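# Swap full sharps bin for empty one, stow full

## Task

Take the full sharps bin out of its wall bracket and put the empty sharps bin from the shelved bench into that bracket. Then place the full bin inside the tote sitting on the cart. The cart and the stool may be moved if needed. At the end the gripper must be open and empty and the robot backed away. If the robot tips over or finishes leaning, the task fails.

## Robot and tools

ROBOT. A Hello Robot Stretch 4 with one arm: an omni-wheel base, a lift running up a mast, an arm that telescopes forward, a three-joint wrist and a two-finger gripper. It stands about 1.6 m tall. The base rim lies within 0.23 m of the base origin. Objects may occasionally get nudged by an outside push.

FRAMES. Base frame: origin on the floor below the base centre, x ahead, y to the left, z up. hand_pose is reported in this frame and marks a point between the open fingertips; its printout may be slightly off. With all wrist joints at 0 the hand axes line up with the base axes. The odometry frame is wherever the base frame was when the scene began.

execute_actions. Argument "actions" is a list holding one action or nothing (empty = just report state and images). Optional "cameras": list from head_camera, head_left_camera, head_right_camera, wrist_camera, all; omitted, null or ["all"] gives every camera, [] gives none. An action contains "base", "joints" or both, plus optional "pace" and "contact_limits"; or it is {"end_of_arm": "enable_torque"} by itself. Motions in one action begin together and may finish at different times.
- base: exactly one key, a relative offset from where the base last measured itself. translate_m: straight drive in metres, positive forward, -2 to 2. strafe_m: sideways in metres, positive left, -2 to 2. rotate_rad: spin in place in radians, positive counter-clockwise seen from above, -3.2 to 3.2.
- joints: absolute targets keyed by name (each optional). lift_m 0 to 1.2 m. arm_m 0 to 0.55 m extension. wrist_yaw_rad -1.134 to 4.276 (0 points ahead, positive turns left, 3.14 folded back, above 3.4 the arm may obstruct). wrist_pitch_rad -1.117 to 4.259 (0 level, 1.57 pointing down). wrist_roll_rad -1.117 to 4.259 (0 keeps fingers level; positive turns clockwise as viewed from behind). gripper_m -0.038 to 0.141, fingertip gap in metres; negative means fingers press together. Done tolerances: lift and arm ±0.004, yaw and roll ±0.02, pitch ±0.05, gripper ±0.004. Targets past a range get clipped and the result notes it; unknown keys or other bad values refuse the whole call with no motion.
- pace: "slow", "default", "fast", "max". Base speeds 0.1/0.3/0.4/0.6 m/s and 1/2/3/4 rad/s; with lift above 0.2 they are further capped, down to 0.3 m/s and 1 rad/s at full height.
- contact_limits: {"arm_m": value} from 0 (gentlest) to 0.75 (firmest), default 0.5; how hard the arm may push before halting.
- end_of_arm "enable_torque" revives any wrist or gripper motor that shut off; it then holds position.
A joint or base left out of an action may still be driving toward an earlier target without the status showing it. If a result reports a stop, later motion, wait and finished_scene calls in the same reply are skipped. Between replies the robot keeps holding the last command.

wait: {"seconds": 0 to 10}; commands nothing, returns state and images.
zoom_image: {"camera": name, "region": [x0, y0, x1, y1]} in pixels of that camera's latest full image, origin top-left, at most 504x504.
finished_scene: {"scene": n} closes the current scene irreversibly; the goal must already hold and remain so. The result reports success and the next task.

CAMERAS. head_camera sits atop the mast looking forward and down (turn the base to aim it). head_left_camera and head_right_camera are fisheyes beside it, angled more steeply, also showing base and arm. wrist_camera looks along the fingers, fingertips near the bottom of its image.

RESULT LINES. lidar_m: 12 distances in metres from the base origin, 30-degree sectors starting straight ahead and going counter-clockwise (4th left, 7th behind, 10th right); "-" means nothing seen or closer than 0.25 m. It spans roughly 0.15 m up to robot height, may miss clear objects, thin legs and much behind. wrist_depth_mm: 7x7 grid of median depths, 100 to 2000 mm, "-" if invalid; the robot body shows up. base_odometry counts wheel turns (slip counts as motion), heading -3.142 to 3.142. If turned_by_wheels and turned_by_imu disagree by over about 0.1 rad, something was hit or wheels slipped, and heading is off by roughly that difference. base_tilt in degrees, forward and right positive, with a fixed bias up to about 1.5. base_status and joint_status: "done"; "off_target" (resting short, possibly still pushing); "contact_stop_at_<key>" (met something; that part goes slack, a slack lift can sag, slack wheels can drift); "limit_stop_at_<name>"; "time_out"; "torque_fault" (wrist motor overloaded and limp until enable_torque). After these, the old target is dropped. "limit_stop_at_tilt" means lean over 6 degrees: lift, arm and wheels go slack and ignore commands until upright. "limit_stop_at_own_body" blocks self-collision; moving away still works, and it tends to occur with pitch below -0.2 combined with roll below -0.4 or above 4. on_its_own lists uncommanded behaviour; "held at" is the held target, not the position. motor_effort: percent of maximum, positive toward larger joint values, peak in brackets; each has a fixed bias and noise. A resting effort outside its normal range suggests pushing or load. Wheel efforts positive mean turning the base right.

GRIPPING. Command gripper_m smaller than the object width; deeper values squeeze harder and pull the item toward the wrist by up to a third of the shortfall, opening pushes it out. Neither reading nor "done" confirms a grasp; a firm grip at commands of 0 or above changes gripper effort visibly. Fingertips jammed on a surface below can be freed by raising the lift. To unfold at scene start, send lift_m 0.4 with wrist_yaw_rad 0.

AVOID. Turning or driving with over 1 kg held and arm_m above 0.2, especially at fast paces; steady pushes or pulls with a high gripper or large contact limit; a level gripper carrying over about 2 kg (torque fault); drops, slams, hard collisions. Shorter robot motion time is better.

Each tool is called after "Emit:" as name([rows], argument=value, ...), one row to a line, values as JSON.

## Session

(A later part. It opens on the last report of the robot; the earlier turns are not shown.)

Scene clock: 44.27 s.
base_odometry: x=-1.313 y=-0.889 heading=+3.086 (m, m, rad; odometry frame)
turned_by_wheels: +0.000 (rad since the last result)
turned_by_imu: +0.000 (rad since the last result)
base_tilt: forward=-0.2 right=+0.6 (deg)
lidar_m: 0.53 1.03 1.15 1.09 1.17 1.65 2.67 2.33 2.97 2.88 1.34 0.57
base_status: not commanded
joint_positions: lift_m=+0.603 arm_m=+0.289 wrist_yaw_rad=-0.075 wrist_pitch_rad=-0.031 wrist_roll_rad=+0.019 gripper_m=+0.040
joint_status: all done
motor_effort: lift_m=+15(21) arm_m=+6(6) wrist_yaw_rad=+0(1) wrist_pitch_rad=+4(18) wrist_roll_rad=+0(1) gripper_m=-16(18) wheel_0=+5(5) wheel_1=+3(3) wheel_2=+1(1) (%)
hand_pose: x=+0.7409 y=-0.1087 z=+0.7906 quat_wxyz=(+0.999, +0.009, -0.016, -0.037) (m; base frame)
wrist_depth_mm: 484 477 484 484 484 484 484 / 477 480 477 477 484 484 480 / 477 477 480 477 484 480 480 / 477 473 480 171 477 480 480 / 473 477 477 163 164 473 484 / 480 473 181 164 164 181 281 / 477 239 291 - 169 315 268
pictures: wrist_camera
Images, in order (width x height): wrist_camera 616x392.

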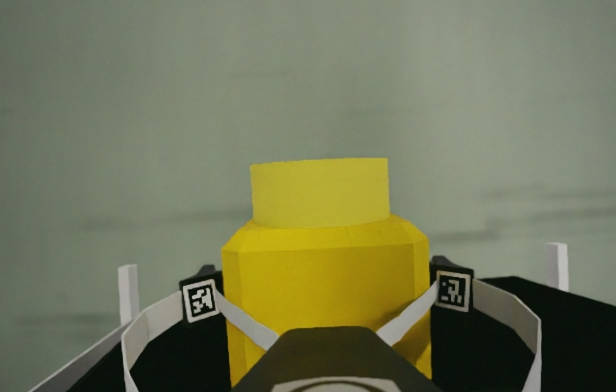

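Emit:
execute_actions([
  {"joints":{"gripper_m":0.14,"lift_m":0.607}},
], cameras=["wrist_camera"])

Emit:
execute_actions([
  {"joints":{"arm_m":0.0,"lift_m":0.7}},
], cameras=["head_camera"])

Emit:
execute_actions([
  {"base":{"rotate_rad":-1.85},"pace":"fast"},
], cameras=[])

Emit:
execute_actions([
  {"base":{"translate_m":2.0},"joints":{"lift_m":0.86},"pace":"fast"},
], cameras=[])

Emit:
execute_actions([
  {"base":{"rotate_rad":0.29}},
], cameras=["head_camera","wrist_camera"])

Scene clock: 46.50 s.
base_odometry: x=-1.313 y=-0.889 heading=+3.086 (m, m, rad; odometry frame)
turned_by_wheels: +0.000 (rad since the last result)
turned_by_imu: +0.000 (rad since the last result)
base_tilt: forward=-0.2 right=+0.6 (deg)
lidar_m: 0.53 1.03 1.15 1.10 1.17 1.65 2.66 2.31 2.98 2.87 1.36 0.57
base_status: not commanded
joint_positions: lift_m=+0.607 arm_m=+0.289 wrist_yaw_rad=-0.075 wrist_pitch_rad=-0.027 wrist_roll_rad=+0.019 gripper_m=+0.140
joint_status: all done
motor_effort: lift_m=+24(25) arm_m=+5(5) wrist_yaw_rad=+0(1) wrist_pitch_rad=-8(11) wrist_roll_rad=+0(0) gripper_m=+1(17) wheel_0=+4(5) wheel_1=+2(2) wheel_2=+1(1) (%)
hand_pose: x=+0.7409 y=-0.1088 z=+0.7928 quat_wxyz=(+0.999, +0.009, -0.014, -0.037) (m; base frame)
wrist_depth_mm: 477 477 477 480 484 477 484 / 477 473 477 480 480 484 484 / 477 473 477 480 477 484 484 / 480 480 480 193 480 484 480 / 473 480 223 182 187 480 480 / 473 364 195 182 182 310 279 / 473 233 291 - 312 314 274
pictures: wrist_camera
Images, in order (width x height): wrist_camera 616x392.

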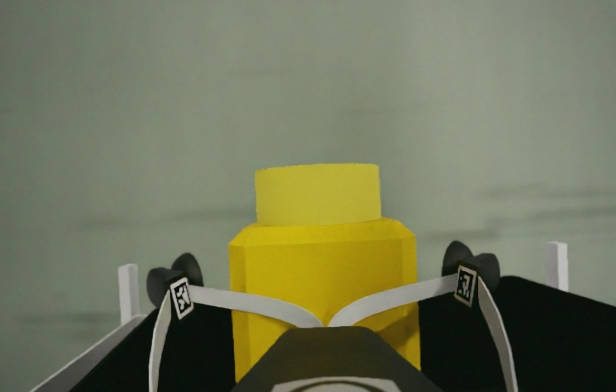

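Scene clock: 48.47 s.
base_odometry: x=-1.313 y=-0.889 heading=+3.086 (m, m, rad; odometry frame)
turned_by_wheels: +0.000 (rad since the last result)
turned_by_imu: +0.000 (rad since the last result)
base_tilt: forward=-0.2 right=+0.6 (deg)
lidar_m: 0.53 1.02 1.14 1.09 1.17 1.64 2.68 2.32 2.97 2.88 1.32 0.56
base_status: not commanded
joint_positions: lift_m=+0.700 arm_m=+0.003 wrist_yaw_rad=-0.075 wrist_pitch_rad=-0.028 wrist_roll_rad=+0.019 gripper_m=+0.140
joint_status: all done
joint sent to its limit — the command would take arm_m past its lower limit, so that joint was sent only as far as its limit.
motor_effort: lift_m=+23(26) arm_m=-6(6) wrist_yaw_rad=-1(1) wrist_pitch_rad=-6(7) wrist_roll_rad=+1(2) gripper_m=-1(0) wheel_0=+5(5) wheel_1=+2(3) wheel_2=+1(1) (%)
hand_pose: x=+0.4550 y=-0.1088 z=+0.8859 quat_wxyz=(+0.999, +0.009, -0.014, -0.037) (m; base frame)
wrist_depth_mm: 768 778 768 768 778 768 778 / 759 768 768 768 778 768 768 / 778 759 750 778 778 778 768 / 759 759 778 759 768 768 778 / 768 778 759 768 768 759 768 / 768 768 580 473 574 603 778 / 759 768 564 - 407 430 778
pictures: head_camera
Images, in order (width x height): head_camera 420x560.

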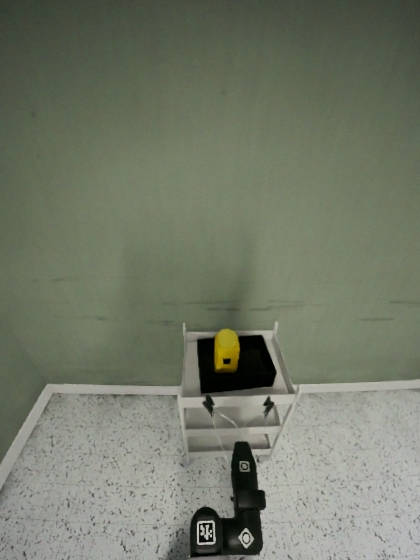

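Scene clock: 50.47 s.
base_odometry: x=-1.313 y=-0.889 heading=+1.236 (m, m, rad; odometry frame)
turned_by_wheels: -1.850 (rad since the last result)
turned_by_imu: -1.853 (rad since the last result)
base_tilt: forward=-0.2 right=+0.6 (deg)
lidar_m: 2.86 1.95 0.64 0.53 0.54 1.15 1.11 1.09 1.32 2.32 2.30 2.52
base_status: done
joint_positions: lift_m=+0.700 arm_m=+0.003 wrist_yaw_rad=-0.075 wrist_pitch_rad=-0.028 wrist_roll_rad=+0.019 gripper_m=+0.140
joint_status: not commanded
motor_effort: lift_m=+22(24) arm_m=-6(6) wrist_yaw_rad=+0(0) wrist_pitch_rad=-6(6) wrist_roll_rad=+0(1) gripper_m=+4(3) wheel_0=+3(9) wheel_1=+2(11) wheel_2=+0(8) (%)
hand_pose: x=+0.4550 y=-0.1088 z=+0.8860 quat_wxyz=(+0.999, +0.009, -0.014, -0.037) (m; base frame)
wrist_depth_mm: - - - - - - - / - - - - - - - / - - - - - - - / - - - - - - - / - - - - - - - / - - - - - - - / - - - - - - 1983
pictures: none
No camera images: the call's "cameras" was empty. Leave "cameras" out to get every camera's image.

Scene clock: 56.90 s.
base_odometry: x=-0.657 y=+1.000 heading=+1.237 (m, m, rad; odometry frame)
turned_by_wheels: +0.000 (rad since the last result)
turned_by_imu: +0.001 (rad since the last result)
base_tilt: forward=-0.2 right=+0.6 (deg)
lidar_m: 0.90 0.90 1.68 1.46 1.46 1.72 2.17 3.06 1.92 1.64 1.64 1.05
base_status: done
joint_positions: lift_m=+0.860 arm_m=+0.003 wrist_yaw_rad=-0.075 wrist_pitch_rad=-0.028 wrist_roll_rad=+0.019 gripper_m=+0.140
joint_status: all done
motor_effort: lift_m=+23(25) arm_m=-5(6) wrist_yaw_rad=+0(1) wrist_pitch_rad=-6(6) wrist_roll_rad=+0(2) gripper_m=-1(2) wheel_0=+1(8) wheel_1=+3(9) wheel_2=+2(13) (%)
hand_pose: x=+0.4550 y=-0.1088 z=+1.0460 quat_wxyz=(+0.999, +0.009, -0.014, -0.037) (m; base frame)
wrist_depth_mm: 1336 1397 1499 1576 1618 1921 - / 1308 1430 1576 1618 1756 1921 - / 1308 1430 1464 1618 1661 1921 - / 1308 1397 1499 1576 1808 1921 - / 1281 1366 931 1281 1160 1042 - / 661 668 715 750 798 976 - / 946 1366 1464 - 1756 1921 -
pictures: none
No camera images: the call's "cameras" was empty. Leave "cameras" out to get every camera's image.

Scene clock: 57.93 s.
base_odometry: x=-0.657 y=+1.000 heading=+1.526 (m, m, rad; odometry frame)
turned_by_wheels: +0.290 (rad since the last result)
turned_by_imu: +0.290 (rad since the last result)
base_tilt: forward=-0.1 right=+0.7 (deg)
lidar_m: 0.90 0.97 1.49 1.46 1.56 1.91 3.08 3.09 1.70 1.64 1.26 0.92
base_status: done
joint_positions: lift_m=+0.860 arm_m=+0.003 wrist_yaw_rad=-0.075 wrist_pitch_rad=-0.028 wrist_roll_rad=+0.019 gripper_m=+0.140
joint_status: not commanded
motor_effort: lift_m=+23(23) arm_m=-5(5) wrist_yaw_rad=-1(1) wrist_pitch_rad=-6(6) wrist_roll_rad=-1(0) gripper_m=+1(0) wheel_0=-4(8) wheel_1=-1(9) wheel_2=+0(7) (%)
hand_pose: x=+0.4550 y=-0.1088 z=+1.0460 quat_wxyz=(+0.999, +0.009, -0.014, -0.037) (m; base frame)
wrist_depth_mm: 1537 1537 1576 1537 1499 1537 1576 / 1499 1537 1499 1537 1499 1499 1499 / 1499 1537 1537 1499 1499 1464 1537 / 1537 1537 1464 1499 1464 1537 1537 / 1464 1464 1366 809 1182 1042 1008 / 750 732 732 683 723 683 723 / 1576 1537 1537 - 1537 1499 1537
pictures: head_camera, wrist_camera
Images, in order (width x height): head_camera 420x560, wrist_camera 616x392.

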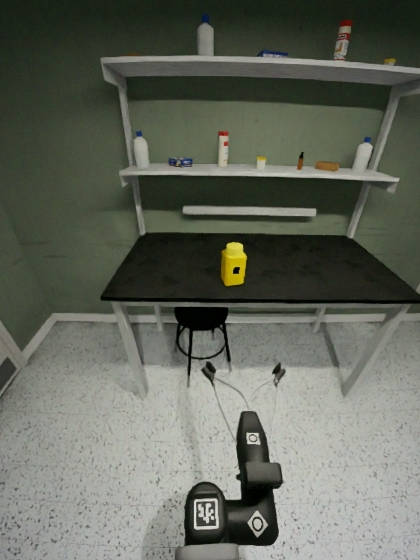

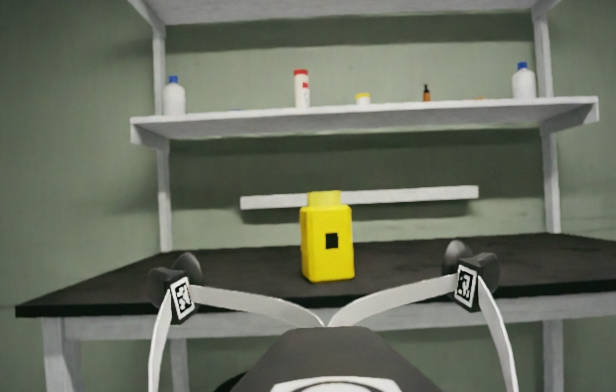

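Emit:
execute_actions([
  {"base":{"rotate_rad":0.2}},
], cameras=[])

Emit:
execute_actions([
  {"base":{"strafe_m":-0.235},"joints":{"arm_m":0.3,"lift_m":0.85}},
], cameras=["head_camera","wrist_camera"])

Scene clock: 59.13 s.
base_odometry: x=-0.657 y=+1.000 heading=+1.726 (m, m, rad; odometry frame)
turned_by_wheels: +0.200 (rad since the last result)
turned_by_imu: +0.200 (rad since the last result)
base_tilt: forward=-0.2 right=+0.6 (deg)
lidar_m: 0.90 1.72 1.46 1.48 1.69 2.08 3.04 1.94 1.65 1.65 1.06 0.90
base_status: done
joint_positions: lift_m=+0.860 arm_m=+0.003 wrist_yaw_rad=-0.075 wrist_pitch_rad=-0.028 wrist_roll_rad=+0.019 gripper_m=+0.140
joint_status: not commanded
motor_effort: lift_m=+23(23) arm_m=-5(5) wrist_yaw_rad=-2(0) wrist_pitch_rad=-6(6) wrist_roll_rad=+0(1) gripper_m=+2(1) wheel_0=-2(9) wheel_1=-3(8) wheel_2=+0(6) (%)
hand_pose: x=+0.4550 y=-0.1088 z=+1.0460 quat_wxyz=(+0.999, +0.009, -0.014, -0.037) (m; base frame)
wrist_depth_mm: 1756 1708 1618 1499 1464 1464 1366 / 1808 1708 1618 1618 1430 1397 1336 / 1708 1661 1576 1499 1464 1397 1308 / 1756 1708 1661 1537 1430 1366 1308 / 1756 1756 1499 1229 854 891 991 / 1708 1661 759 691 654 621 640 / 1708 1708 1576 - 1397 1366 1336
pictures: none
No camera images: the call's "cameras" was empty. Leave "cameras" out to get every camera's image.

Scene clock: 61.23 s.
base_odometry: x=-0.425 y=+1.037 heading=+1.726 (m, m, rad; odometry frame)
turned_by_wheels: +0.000 (rad since the last result)
turned_by_imu: +0.000 (rad since the last result)
base_tilt: forward=-0.3 right=+0.6 (deg)
lidar_m: 0.84 0.97 1.70 1.70 1.96 2.45 3.10 1.68 1.41 1.41 1.00 0.83
base_status: done
joint_positions: lift_m=+0.850 arm_m=+0.299 wrist_yaw_rad=-0.075 wrist_pitch_rad=-0.028 wrist_roll_rad=+0.019 gripper_m=+0.140
joint_status: all done
motor_effort: lift_m=+18(21) arm_m=+6(8) wrist_yaw_rad=-2(1) wrist_pitch_rad=-5(6) wrist_roll_rad=+0(1) gripper_m=-4(2) wheel_0=+2(11) wheel_1=+0(11) wheel_2=-1(0) (%)
hand_pose: x=+0.7509 y=-0.1088 z=+1.0364 quat_wxyz=(+0.999, +0.009, -0.014, -0.037) (m; base frame)
wrist_depth_mm: 1366 1281 1255 1138 1138 1042 866 / 1366 1281 1042 991 917 946 976 / 1336 1281 1229 1205 1118 1060 1025 / 1336 1336 1229 449 1078 1060 1025 / 1397 1366 1205 427 1042 960 931 / 627 554 488 430 452 442 504 / 410 389 387 - 384 353 359
pictures: head_camera, wrist_camera
Images, in order (width x height): head_camera 420x560, wrist_camera 616x392.

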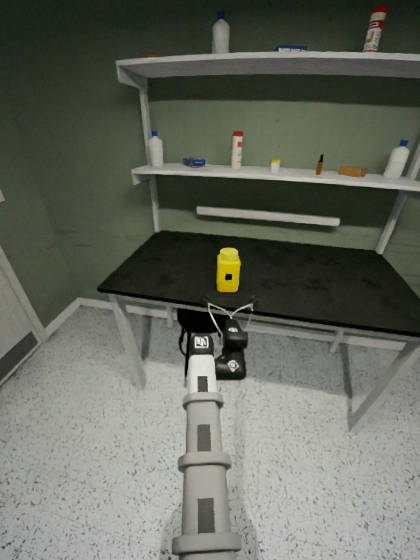

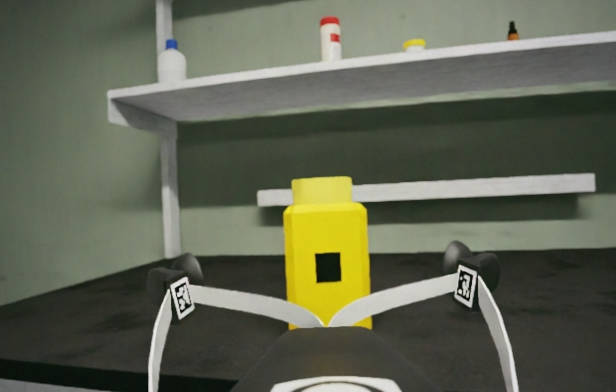

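Emit:
execute_actions([
  {"base":{"strafe_m":-0.017},"joints":{"arm_m":0.542,"lift_m":0.853}},
], cameras=["wrist_camera"])

Emit:
execute_actions([
  {"joints":{"gripper_m":0.04}},
], cameras=["wrist_camera"])

Scene clock: 63.20 s.
base_odometry: x=-0.408 y=+1.039 heading=+1.726 (m, m, rad; odometry frame)
turned_by_wheels: +0.000 (rad since the last result)
turned_by_imu: +0.000 (rad since the last result)
base_tilt: forward=-0.2 right=+0.6 (deg)
lidar_m: 0.83 0.98 1.72 1.71 1.97 3.13 3.12 1.67 1.39 1.39 0.99 0.83
base_status: done
joint_positions: lift_m=+0.853 arm_m=+0.541 wrist_yaw_rad=-0.075 wrist_pitch_rad=-0.028 wrist_roll_rad=+0.019 gripper_m=+0.140
joint_status: all done
motor_effort: lift_m=+23(25) arm_m=+6(8) wrist_yaw_rad=-1(1) wrist_pitch_rad=-6(6) wrist_roll_rad=+2(2) gripper_m=+0(0) wheel_0=+3(10) wheel_1=-1(8) wheel_2=+0(1) (%)
hand_pose: x=+0.9929 y=-0.1087 z=+1.0390 quat_wxyz=(+0.999, +0.009, -0.014, -0.037) (m; base frame)
wrist_depth_mm: 1060 788 654 627 597 603 640 / 750 809 854 891 878 831 798 / 1078 1008 960 917 878 831 798 / 1078 1025 960 193 778 820 798 / 1060 991 960 183 183 809 809 / 634 559 198 182 184 445 508 / 415 394 387 - 186 355 366
pictures: wrist_camera
Images, in order (width x height): wrist_camera 616x392.

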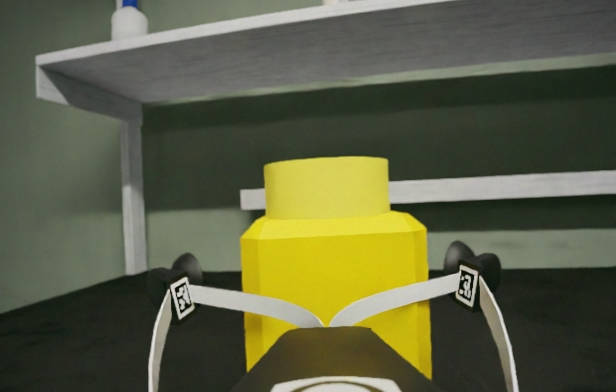

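Scene clock: 65.20 s.
base_odometry: x=-0.408 y=+1.039 heading=+1.726 (m, m, rad; odometry frame)
turned_by_wheels: +0.000 (rad since the last result)
turned_by_imu: +0.000 (rad since the last result)
base_tilt: forward=-0.3 right=+0.6 (deg)
lidar_m: 0.83 0.99 1.72 1.72 1.95 3.11 3.11 1.66 1.39 1.38 1.01 0.84
base_status: not commanded
joint_positions: lift_m=+0.853 arm_m=+0.541 wrist_yaw_rad=-0.075 wrist_pitch_rad=-0.028 wrist_roll_rad=+0.019 gripper_m=+0.040
joint_status: all done
motor_effort: lift_m=+23(23) arm_m=+6(6) wrist_yaw_rad=-1(0) wrist_pitch_rad=-5(6) wrist_roll_rad=-1(1) gripper_m=-19(20) wheel_0=+3(3) wheel_1=-1(1) wheel_2=+0(0) (%)
hand_pose: x=+0.9929 y=-0.1088 z=+1.0390 quat_wxyz=(+0.999, +0.009, -0.014, -0.037) (m; base frame)
wrist_depth_mm: 1078 778 654 615 609 609 634 / 750 798 842 904 854 831 809 / 1078 991 960 917 878 831 798 / 1060 1008 960 179 778 820 788 / 1078 1008 917 168 168 831 798 / 634 621 182 168 167 181 508 / 413 394 366 - 174 359 347
pictures: wrist_camera
Images, in order (width x height): wrist_camera 616x392.

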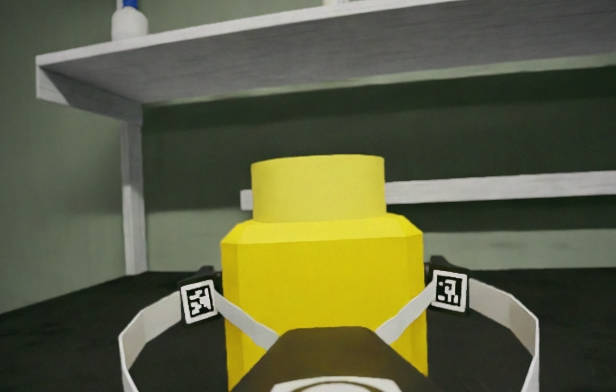

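Emit:
execute_actions([
  {"joints":{"lift_m":0.88}},
], cameras=[])

Emit:
execute_actions([
  {"joints":{"arm_m":0.05,"lift_m":0.9}},
], cameras=[])

Emit:
execute_actions([
  {"base":{"rotate_rad":-2.994}},
], cameras=[])

Emit:
execute_actions([
  {"base":{"translate_m":2.0},"pace":"fast"},
], cameras=[])

Emit:
execute_actions([
  {"base":{"rotate_rad":-0.35}},
], cameras=[])

Emit:
execute_actions([
  {"base":{"translate_m":0.3},"joints":{"lift_m":0.75}},
], cameras=["head_camera","wrist_camera"])

Emit:
zoom_image(camera="head_camera", region=[140,260,300,420])

Scene clock: 66.43 s.
base_odometry: x=-0.408 y=+1.039 heading=+1.726 (m, m, rad; odometry frame)
turned_by_wheels: +0.000 (rad since the last result)
turned_by_imu: +0.000 (rad since the last result)
base_tilt: forward=-0.2 right=+0.5 (deg)
lidar_m: 0.83 0.98 1.70 1.72 1.99 3.13 3.11 1.67 1.39 1.39 0.97 0.84
base_status: not commanded
joint_positions: lift_m=+0.880 arm_m=+0.541 wrist_yaw_rad=-0.075 wrist_pitch_rad=-0.026 wrist_roll_rad=+0.019 gripper_m=+0.040
joint_status: all done
motor_effort: lift_m=+24(26) arm_m=+6(5) wrist_yaw_rad=-1(0) wrist_pitch_rad=-10(10) wrist_roll_rad=+0(1) gripper_m=-15(19) wheel_0=+3(3) wheel_1=-1(1) wheel_2=+0(0) (%)
hand_pose: x=+0.9929 y=-0.1088 z=+1.0655 quat_wxyz=(+0.999, +0.009, -0.013, -0.037) (m; base frame)
wrist_depth_mm: 1098 991 946 621 585 549 574 / 759 741 768 809 854 831 798 / 1078 976 976 917 854 842 798 / 1078 1008 976 179 768 809 778 / 1078 1008 960 168 168 842 809 / 1078 699 181 169 168 180 574 / 484 449 418 - 173 413 410
pictures: none
No camera images: the call's "cameras" was empty. Leave "cameras" out to get every camera's image.

Scene clock: 68.93 s.
base_odometry: x=-0.408 y=+1.039 heading=+1.726 (m, m, rad; odometry frame)
turned_by_wheels: +0.000 (rad since the last result)
turned_by_imu: +0.000 (rad since the last result)
base_tilt: forward=-0.2 right=+0.6 (deg)
lidar_m: 0.45 0.99 1.73 1.72 1.99 3.13 3.12 1.65 1.39 1.40 0.99 0.85
base_status: not commanded
joint_positions: lift_m=+0.900 arm_m=+0.051 wrist_yaw_rad=-0.075 wrist_pitch_rad=-0.026 wrist_roll_rad=+0.019 gripper_m=+0.040
joint_status: all done
motor_effort: lift_m=+24(25) arm_m=-5(6) wrist_yaw_rad=+0(1) wrist_pitch_rad=-11(11) wrist_roll_rad=+0(0) gripper_m=-16(16) wheel_0=+3(3) wheel_1=-1(1) wheel_2=+0(0) (%)
hand_pose: x=+0.5029 y=-0.1088 z=+1.0853 quat_wxyz=(+0.999, +0.009, -0.013, -0.037) (m; base frame)
wrist_depth_mm: 1661 1576 1464 1397 1366 1336 1255 / 1661 1576 1576 1397 1336 1308 1078 / 1618 1618 1430 1205 1308 1255 1229 / 1618 1618 1499 179 1281 1281 1229 / 1708 1576 1138 168 167 1281 1229 / 798 778 181 168 168 182 640 / 741 715 654 - 173 554 504
pictures: none
No camera images: the call's "cameras" was empty. Leave "cameras" out to get every camera's image.

Scene clock: 71.80 s.
base_odometry: x=-0.408 y=+1.039 heading=-1.268 (m, m, rad; odometry frame)
turned_by_wheels: -2.993 (rad since the last result)
turned_by_imu: -2.999 (rad since the last result)
base_tilt: forward=-0.2 right=+0.6 (deg)
lidar_m: 0.43 1.50 1.39 1.40 0.91 0.84 0.87 1.10 1.72 1.75 2.11 3.11
base_status: done
joint_positions: lift_m=+0.900 arm_m=+0.051 wrist_yaw_rad=-0.075 wrist_pitch_rad=-0.026 wrist_roll_rad=+0.019 gripper_m=+0.040
joint_status: not commanded
motor_effort: lift_m=+23(24) arm_m=-6(6) wrist_yaw_rad=+0(2) wrist_pitch_rad=-11(11) wrist_roll_rad=+1(0) gripper_m=-17(17) wheel_0=+3(8) wheel_1=+3(11) wheel_2=+1(7) (%)
hand_pose: x=+0.5029 y=-0.1088 z=+1.0855 quat_wxyz=(+0.999, +0.009, -0.013, -0.037) (m; base frame)
wrist_depth_mm: - - - - - - - / - - - - - - - / - - - - - - - / - - - 178 - - - / - - - 168 168 - - / - - 181 168 168 181 - / 1708 - - - 173 - -
pictures: none
No camera images: the call's "cameras" was empty. Leave "cameras" out to get every camera's image.

Scene clock: 78.40 s.
base_odometry: x=+0.190 y=-0.869 heading=-1.267 (m, m, rad; odometry frame)
turned_by_wheels: +0.000 (rad since the last result)
turned_by_imu: +0.001 (rad since the last result)
base_tilt: forward=-0.2 right=+0.5 (deg)
lidar_m: 0.42 1.39 1.26 1.05 0.93 1.71 3.43 2.71 2.03 2.07 1.36 1.13
base_status: done
joint_positions: lift_m=+0.900 arm_m=+0.051 wrist_yaw_rad=-0.075 wrist_pitch_rad=-0.026 wrist_roll_rad=+0.019 gripper_m=+0.040
joint_status: not commanded
motor_effort: lift_m=+23(23) arm_m=-5(6) wrist_yaw_rad=+0(0) wrist_pitch_rad=-11(11) wrist_roll_rad=+2(1) gripper_m=-16(17) wheel_0=+1(9) wheel_1=+1(9) wheel_2=+2(12) (%)
hand_pose: x=+0.5029 y=-0.1088 z=+1.0855 quat_wxyz=(+0.999, +0.009, -0.013, -0.037) (m; base frame)
wrist_depth_mm: 1281 1281 1118 1042 946 878 831 / 1336 1229 1138 1060 946 878 831 / 1308 1229 1118 1008 946 904 831 / 1281 1255 1118 178 931 891 854 / 1281 1255 1138 168 168 878 842 / 1308 1255 180 167 168 181 842 / 1281 1229 1138 - 173 878 854
pictures: none
No camera images: the call's "cameras" was empty. Leave "cameras" out to get every camera's image.

Scene clock: 79.53 s.
base_odometry: x=+0.190 y=-0.869 heading=-1.617 (m, m, rad; odometry frame)
turned_by_wheels: -0.349 (rad since the last result)
turned_by_imu: -0.350 (rad since the last result)
base_tilt: forward=-0.2 right=+0.6 (deg)
lidar_m: 0.41 1.32 1.29 1.26 0.92 0.98 3.08 3.03 2.54 2.03 1.71 1.32
base_status: done
joint_positions: lift_m=+0.900 arm_m=+0.051 wrist_yaw_rad=-0.075 wrist_pitch_rad=-0.026 wrist_roll_rad=+0.019 gripper_m=+0.040
joint_status: not commanded
motor_effort: lift_m=+23(23) arm_m=-5(5) wrist_yaw_rad=+1(0) wrist_pitch_rad=-11(11) wrist_roll_rad=+2(1) gripper_m=-14(13) wheel_0=+4(7) wheel_1=+3(9) wheel_2=+0(7) (%)
hand_pose: x=+0.5029 y=-0.1088 z=+1.0855 quat_wxyz=(+0.999, +0.009, -0.013, -0.037) (m; base frame)
wrist_depth_mm: 976 991 991 976 1008 991 1008 / 991 1025 1008 991 1025 1025 1008 / 991 991 976 1008 991 1025 1008 / 991 976 991 178 1008 1008 991 / 991 976 1008 168 167 1008 1008 / 991 976 181 168 167 181 1008 / 991 991 991 - 173 991 1008
pictures: none
No camera images: the call's "cameras" was empty. Leave "cameras" out to get every camera's image.

Scene clock: 82.00 s.
base_odometry: x=+0.177 y=-1.169 heading=-1.616 (m, m, rad; odometry frame)
turned_by_wheels: +0.000 (rad since the last result)
turned_by_imu: +0.000 (rad since the last result)
base_tilt: forward=-0.2 right=+0.6 (deg)
lidar_m: 0.45 0.98 1.29 1.23 1.30 1.13 3.99 3.37 2.10 2.04 1.32 0.99
base_status: done
joint_positions: lift_m=+0.750 arm_m=+0.051 wrist_yaw_rad=-0.075 wrist_pitch_rad=-0.026 wrist_roll_rad=+0.019 gripper_m=+0.040
joint_status: all done
motor_effort: lift_m=+18(22) arm_m=-5(5) wrist_yaw_rad=-1(0) wrist_pitch_rad=-11(11) wrist_roll_rad=+3(1) gripper_m=-21(18) wheel_0=+2(9) wheel_1=+3(9) wheel_2=-1(10) (%)
hand_pose: x=+0.5029 y=-0.1088 z=+0.9359 quat_wxyz=(+0.999, +0.009, -0.013, -0.037) (m; base frame)
wrist_depth_mm: 676 683 683 699 691 683 699 / 683 683 691 683 691 699 691 / 683 676 683 683 691 691 707 / 668 691 683 178 691 699 699 / 683 691 683 168 168 691 699 / 676 683 181 168 167 181 699 / 683 683 683 - 173 699 699
pictures: head_camera, wrist_camera
Images, in order (width x height): head_camera 420x560, wrist_camera 616x392.

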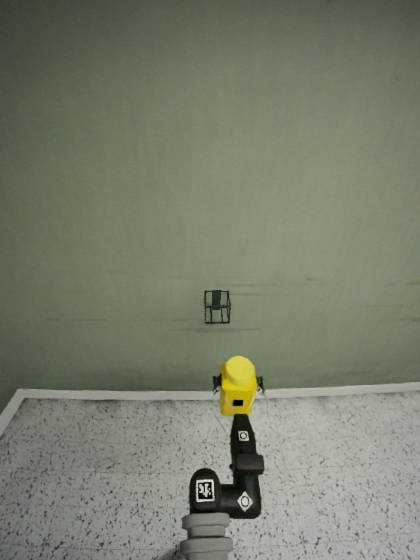

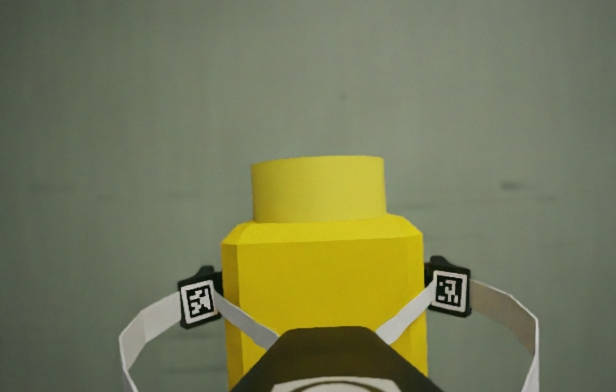

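Region (140, 260, 300, 420) of head_camera's 420x560 image, scaled by 3.150, with more detail than that image has.

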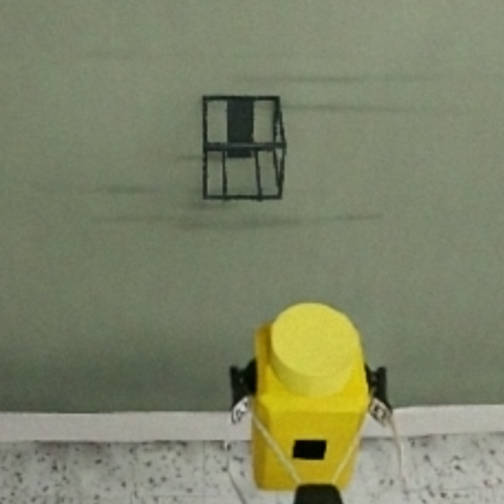

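Emit:
execute_actions([
  {"base":{"rotate_rad":0.018}},
], cameras=[])

Emit:
execute_actions([
  {"base":{"strafe_m":0.02},"joints":{"arm_m":0.32,"lift_m":0.66}},
], cameras=["head_camera","wrist_camera"])

Emit:
zoom_image(camera="head_camera", region=[170,270,280,380])

Scene clock: 82.70 s.
base_odometry: x=+0.177 y=-1.169 heading=-1.599 (m, m, rad; odometry frame)
turned_by_wheels: +0.017 (rad since the last result)
turned_by_imu: +0.017 (rad since the last result)
base_tilt: forward=-0.2 right=+0.6 (deg)
lidar_m: 0.45 1.00 1.27 1.22 1.26 1.13 3.86 3.39 2.10 2.02 1.32 0.95
base_status: done
joint_positions: lift_m=+0.750 arm_m=+0.051 wrist_yaw_rad=-0.075 wrist_pitch_rad=-0.026 wrist_roll_rad=+0.019 gripper_m=+0.040
joint_status: not commanded
motor_effort: lift_m=+18(18) arm_m=-5(5) wrist_yaw_rad=-2(3) wrist_pitch_rad=-11(11) wrist_roll_rad=+1(1) gripper_m=-18(19) wheel_0=-4(4) wheel_1=-3(5) wheel_2=+0(5) (%)
hand_pose: x=+0.5029 y=-0.1087 z=+0.9359 quat_wxyz=(+0.999, +0.009, -0.013, -0.037) (m; base frame)
wrist_depth_mm: 691 683 691 676 691 691 683 / 676 691 691 691 691 691 683 / 691 676 683 691 691 691 683 / 683 683 683 179 683 691 683 / 691 683 683 169 168 683 676 / 691 691 180 168 168 181 683 / 683 683 683 - 173 683 691
pictures: none
No camera images: the call's "cameras" was empty. Leave "cameras" out to get every camera's image.

Scene clock: 84.63 s.
base_odometry: x=+0.197 y=-1.169 heading=-1.599 (m, m, rad; odometry frame)
turned_by_wheels: +0.000 (rad since the last result)
turned_by_imu: +0.000 (rad since the last result)
base_tilt: forward=-0.2 right=+0.5 (deg)
lidar_m: 0.71 1.01 1.26 1.21 1.27 1.12 3.87 3.39 2.13 2.05 1.31 0.95
base_status: done
joint_positions: lift_m=+0.660 arm_m=+0.319 wrist_yaw_rad=-0.075 wrist_pitch_rad=-0.026 wrist_roll_rad=+0.019 gripper_m=+0.040
joint_status: all done
motor_effort: lift_m=+18(20) arm_m=+6(8) wrist_yaw_rad=+0(1) wrist_pitch_rad=-11(11) wrist_roll_rad=+1(1) gripper_m=-16(19) wheel_0=-1(10) wheel_1=+0(8) wheel_2=+0(1) (%)
hand_pose: x=+0.7710 y=-0.1087 z=+0.8459 quat_wxyz=(+0.999, +0.009, -0.013, -0.037) (m; base frame)
wrist_depth_mm: 415 413 413 413 410 413 410 / 415 415 415 413 413 415 415 / 415 415 413 413 415 413 415 / 415 413 415 178 413 413 410 / 413 415 413 168 168 413 413 / 413 415 181 168 168 181 410 / 413 413 413 - 173 415 413
pictures: head_camera, wrist_camera
Images, in order (width x height): head_camera 420x560, wrist_camera 616x392.

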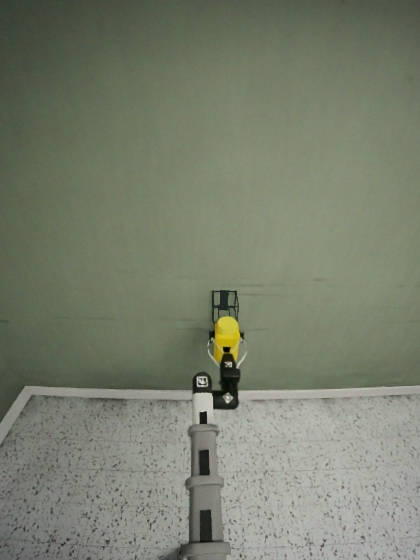

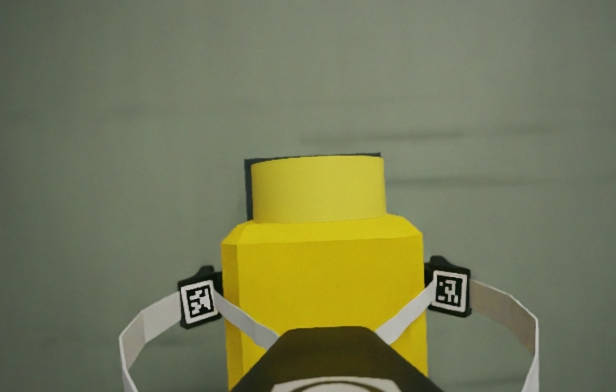

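Region (170, 270, 280, 380) of head_camera's 420x560 image, scaled by 4.582, with more detail than that image has.

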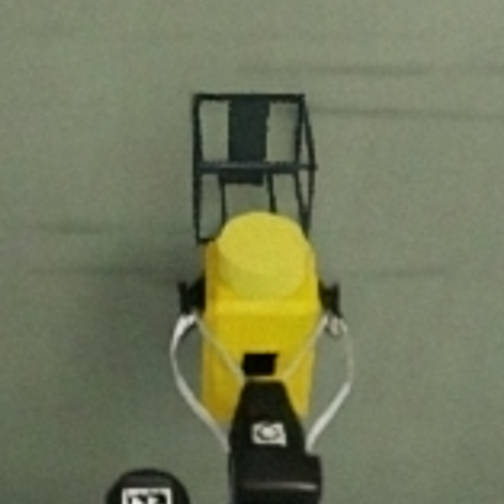

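Emit:
execute_actions([
  {"base":{"strafe_m":-0.003},"joints":{"lift_m":0.885}},
], cameras=[])

Emit:
execute_actions([
  {"joints":{"arm_m":0.46}},
], cameras=[])

Emit:
execute_actions([
  {"joints":{"lift_m":0.845},"pace":"slow"},
], cameras=["wrist_camera"])

Scene clock: 86.90 s.
base_odometry: x=+0.194 y=-1.169 heading=-1.599 (m, m, rad; odometry frame)
turned_by_wheels: +0.000 (rad since the last result)
turned_by_imu: +0.000 (rad since the last result)
base_tilt: forward=-0.2 right=+0.6 (deg)
lidar_m: 0.73 1.00 1.27 1.20 1.28 1.13 3.89 3.37 2.11 2.06 1.29 0.96
base_status: done
joint_positions: lift_m=+0.885 arm_m=+0.319 wrist_yaw_rad=-0.075 wrist_pitch_rad=-0.026 wrist_roll_rad=+0.019 gripper_m=+0.040
joint_status: all done
motor_effort: lift_m=+24(28) arm_m=+6(6) wrist_yaw_rad=-1(2) wrist_pitch_rad=-11(11) wrist_roll_rad=+1(0) gripper_m=-20(20) wheel_0=-2(7) wheel_1=+2(7) wheel_2=-1(1) (%)
hand_pose: x=+0.7710 y=-0.1088 z=+1.0704 quat_wxyz=(+0.999, +0.009, -0.013, -0.037) (m; base frame)
wrist_depth_mm: 415 413 410 415 415 415 413 / 413 413 413 410 415 418 415 / 413 415 413 415 413 413 413 / 413 415 413 178 413 410 418 / 413 415 413 169 168 410 410 / 413 413 180 169 168 181 413 / 413 413 415 - 173 413 413
pictures: none
No camera images: the call's "cameras" was empty. Leave "cameras" out to get every camera's image.

Scene clock: 88.37 s.
base_odometry: x=+0.194 y=-1.169 heading=-1.599 (m, m, rad; odometry frame)
turned_by_wheels: +0.000 (rad since the last result)
turned_by_imu: +0.000 (rad since the last result)
base_tilt: forward=-0.2 right=+0.5 (deg)
lidar_m: 0.85 1.01 1.25 1.21 1.28 1.14 3.87 3.37 2.12 2.06 1.30 0.98
base_status: not commanded
joint_positions: lift_m=+0.885 arm_m=+0.459 wrist_yaw_rad=-0.075 wrist_pitch_rad=-0.026 wrist_roll_rad=+0.019 gripper_m=+0.040
joint_status: all done
motor_effort: lift_m=+24(24) arm_m=+6(7) wrist_yaw_rad=-1(1) wrist_pitch_rad=-11(12) wrist_roll_rad=+0(0) gripper_m=-15(12) wheel_0=-2(2) wheel_1=+2(2) wheel_2=-1(0) (%)
hand_pose: x=+0.9110 y=-0.1088 z=+1.0704 quat_wxyz=(+0.999, +0.009, -0.013, -0.037) (m; base frame)
wrist_depth_mm: 272 272 272 271 271 272 272 / 272 272 270 272 273 272 271 / 272 272 272 272 272 273 272 / 272 273 273 178 272 271 273 / 272 273 273 169 167 272 272 / 272 271 180 168 167 181 271 / 272 272 270 - 174 272 270
pictures: none
No camera images: the call's "cameras" was empty. Leave "cameras" out to get every camera's image.

Scene clock: 89.53 s.
base_odometry: x=+0.194 y=-1.169 heading=-1.599 (m, m, rad; odometry frame)
turned_by_wheels: +0.000 (rad since the last result)
turned_by_imu: +0.000 (rad since the last result)
base_tilt: forward=-0.1 right=+0.6 (deg)
lidar_m: 0.86 0.99 1.26 1.23 1.27 1.11 3.87 3.37 2.14 2.05 1.31 0.96
base_status: not commanded
joint_positions: lift_m=+0.845 arm_m=+0.459 wrist_yaw_rad=-0.075 wrist_pitch_rad=-0.026 wrist_roll_rad=+0.019 gripper_m=+0.040
joint_status: all done
motor_effort: lift_m=+18(22) arm_m=+6(6) wrist_yaw_rad=+1(0) wrist_pitch_rad=-10(11) wrist_roll_rad=+1(1) gripper_m=-19(17) wheel_0=-2(2) wheel_1=+2(2) wheel_2=+0(1) (%)
hand_pose: x=+0.9109 y=-0.1089 z=+1.0310 quat_wxyz=(+0.999, +0.009, -0.013, -0.038) (m; base frame)
wrist_depth_mm: 271 273 272 270 273 272 273 / 272 272 273 271 272 273 272 / 272 271 272 272 273 271 271 / 272 272 272 178 272 271 272 / 272 271 273 168 168 272 272 / 271 272 181 168 168 181 272 / 272 272 271 - 173 273 271
pictures: wrist_camera
Images, in order (width x height): wrist_camera 616x392.

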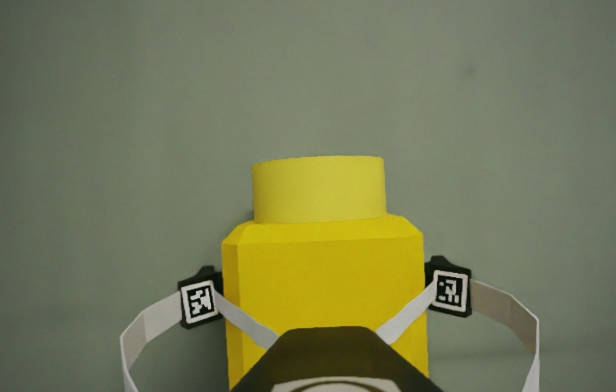

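Emit:
execute_actions([
  {"joints":{"lift_m":0.825},"pace":"slow"},
], cameras=[])

Scene clock: 90.57 s.
base_odometry: x=+0.194 y=-1.169 heading=-1.599 (m, m, rad; odometry frame)
turned_by_wheels: +0.000 (rad since the last result)
turned_by_imu: +0.000 (rad since the last result)
base_tilt: forward=-0.2 right=+0.5 (deg)
lidar_m: 0.85 1.00 1.26 1.22 1.27 1.14 3.87 3.36 2.13 2.07 1.28 0.97
base_status: not commanded
joint_positions: lift_m=+0.825 arm_m=+0.459 wrist_yaw_rad=-0.075 wrist_pitch_rad=-0.026 wrist_roll_rad=+0.019 gripper_m=+0.040
joint_status: all done
motor_effort: lift_m=+18(18) arm_m=+5(6) wrist_yaw_rad=+1(1) wrist_pitch_rad=-10(10) wrist_roll_rad=-2(1) gripper_m=-17(20) wheel_0=-2(2) wheel_1=+1(2) wheel_2=-1(0) (%)
hand_pose: x=+0.9109 y=-0.1089 z=+1.0110 quat_wxyz=(+0.999, +0.009, -0.013, -0.038) (m; base frame)
wrist_depth_mm: 272 271 272 273 272 272 272 / 272 272 272 273 272 272 272 / 273 272 272 272 272 273 272 / 272 271 271 178 271 271 272 / 272 272 272 168 167 272 271 / 271 272 182 168 167 181 272 / 272 273 271 - 173 272 272
pictures: none
No camera images: the call's "cameras" was empty. Leave "cameras" out to get every camera's image.

Emit:
execute_actions([
  {"joints":{"lift_m":0.764},"pace":"slow"},
], cameras=["wrist_camera"])

Emit:
execute_actions([
  {"joints":{"gripper_m":0.14,"arm_m":0.452},"pace":"default"},
], cameras=[])

Emit:
execute_actions([
  {"joints":{"arm_m":0.01},"base":{"translate_m":-0.2}},
], cameras=["wrist_camera","head_right_camera"])

Scene clock: 92.17 s.
base_odometry: x=+0.194 y=-1.169 heading=-1.599 (m, m, rad; odometry frame)
turned_by_wheels: +0.000 (rad since the last result)
turned_by_imu: +0.000 (rad since the last result)
base_tilt: forward=-0.2 right=+0.6 (deg)
lidar_m: 0.83 1.00 1.26 1.22 1.27 1.13 3.88 3.39 2.12 2.06 1.28 0.98
base_status: not commanded
joint_positions: lift_m=+0.764 arm_m=+0.459 wrist_yaw_rad=-0.076 wrist_pitch_rad=-0.027 wrist_roll_rad=+0.019 gripper_m=+0.040
joint_status: all done
motor_effort: lift_m=+17(17) arm_m=+5(6) wrist_yaw_rad=+2(1) wrist_pitch_rad=-8(10) wrist_roll_rad=+2(1) gripper_m=-15(20) wheel_0=-2(2) wheel_1=+1(2) wheel_2=-1(0) (%)
hand_pose: x=+0.9109 y=-0.1090 z=+0.9503 quat_wxyz=(+0.999, +0.009, -0.014, -0.038) (m; base frame)
wrist_depth_mm: 271 273 272 272 273 272 271 / 271 273 272 272 276 272 272 / 272 271 272 272 273 273 272 / 272 271 272 178 272 273 273 / 270 272 272 168 168 272 273 / 272 271 181 168 168 181 271 / 272 272 177 - 167 271 272
pictures: wrist_camera
Images, in order (width x height): wrist_camera 616x392.

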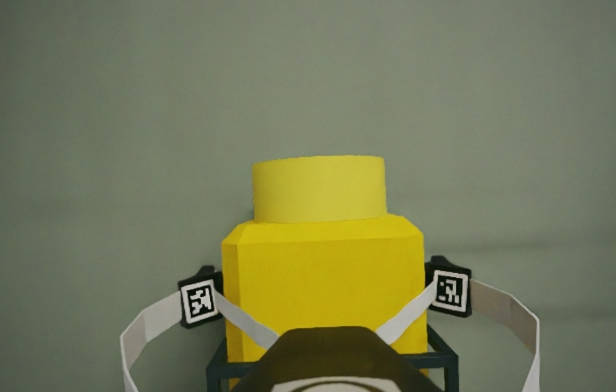

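Scene clock: 94.17 s.
base_odometry: x=+0.194 y=-1.169 heading=-1.599 (m, m, rad; odometry frame)
turned_by_wheels: +0.000 (rad since the last result)
turned_by_imu: +0.000 (rad since the last result)
base_tilt: forward=-0.1 right=+0.6 (deg)
lidar_m: 0.84 0.99 1.25 1.21 1.27 1.13 3.86 3.40 2.12 2.06 1.31 0.97
base_status: not commanded
joint_positions: lift_m=+0.764 arm_m=+0.453 wrist_yaw_rad=-0.076 wrist_pitch_rad=-0.028 wrist_roll_rad=+0.019 gripper_m=+0.140
joint_status: all done
motor_effort: lift_m=+17(17) arm_m=-4(6) wrist_yaw_rad=+2(6) wrist_pitch_rad=-5(8) wrist_roll_rad=+3(1) gripper_m=+0(20) wheel_0=-2(2) wheel_1=+1(1) wheel_2=-1(1) (%)
hand_pose: x=+0.9045 y=-0.1090 z=+0.9506 quat_wxyz=(+0.999, +0.009, -0.014, -0.038) (m; base frame)
wrist_depth_mm: 278 279 277 278 279 279 278 / 279 279 278 278 278 278 279 / 277 279 278 278 277 278 279 / 279 281 278 190 279 277 278 / 279 278 222 180 182 279 278 / 278 279 194 179 180 279 279 / 277 281 278 - 177 277 278
pictures: none
No camera images: the call's "cameras" was empty. Leave "cameras" out to get every camera's image.

Scene clock: 96.57 s.
base_odometry: x=+0.199 y=-0.970 heading=-1.600 (m, m, rad; odometry frame)
turned_by_wheels: +0.000 (rad since the last result)
turned_by_imu: +0.000 (rad since the last result)
base_tilt: forward=-0.2 right=+0.5 (deg)
lidar_m: 1.04 1.21 1.28 1.23 0.99 0.97 3.67 3.17 2.57 2.04 1.56 1.18
base_status: done
joint_positions: lift_m=+0.764 arm_m=+0.011 wrist_yaw_rad=-0.075 wrist_pitch_rad=-0.028 wrist_roll_rad=+0.019 gripper_m=+0.140
joint_status: all done
motor_effort: lift_m=+17(17) arm_m=-6(7) wrist_yaw_rad=+0(3) wrist_pitch_rad=-6(6) wrist_roll_rad=+0(2) gripper_m=+0(2) wheel_0=-4(8) wheel_1=-2(8) wheel_2=+0(10) (%)
hand_pose: x=+0.4629 y=-0.1088 z=+0.9504 quat_wxyz=(+0.999, +0.009, -0.014, -0.037) (m; base frame)
wrist_depth_mm: 931 946 946 946 931 931 931 / 946 931 960 931 931 946 946 / 931 931 917 931 931 946 931 / 946 931 946 946 946 931 946 / 931 946 946 842 931 960 931 / 931 931 931 931 931 946 931 / 931 931 931 - 946 931 917
pictures: head_right_camera, wrist_camera
Images, in order (width x height): head_right_camera 420x672, wrist_camera 616x392.

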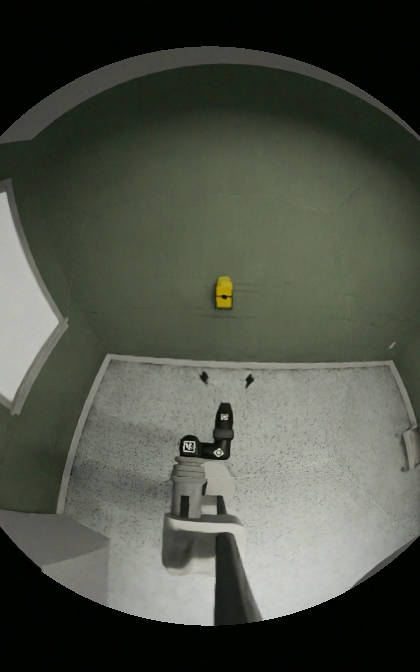

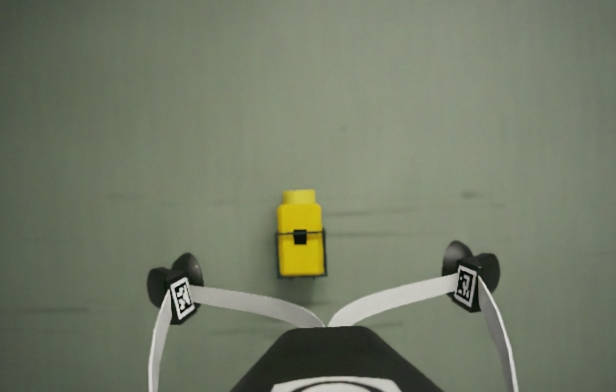

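Emit:
finished_scene(scene=1)

The scene is finished: the task was done.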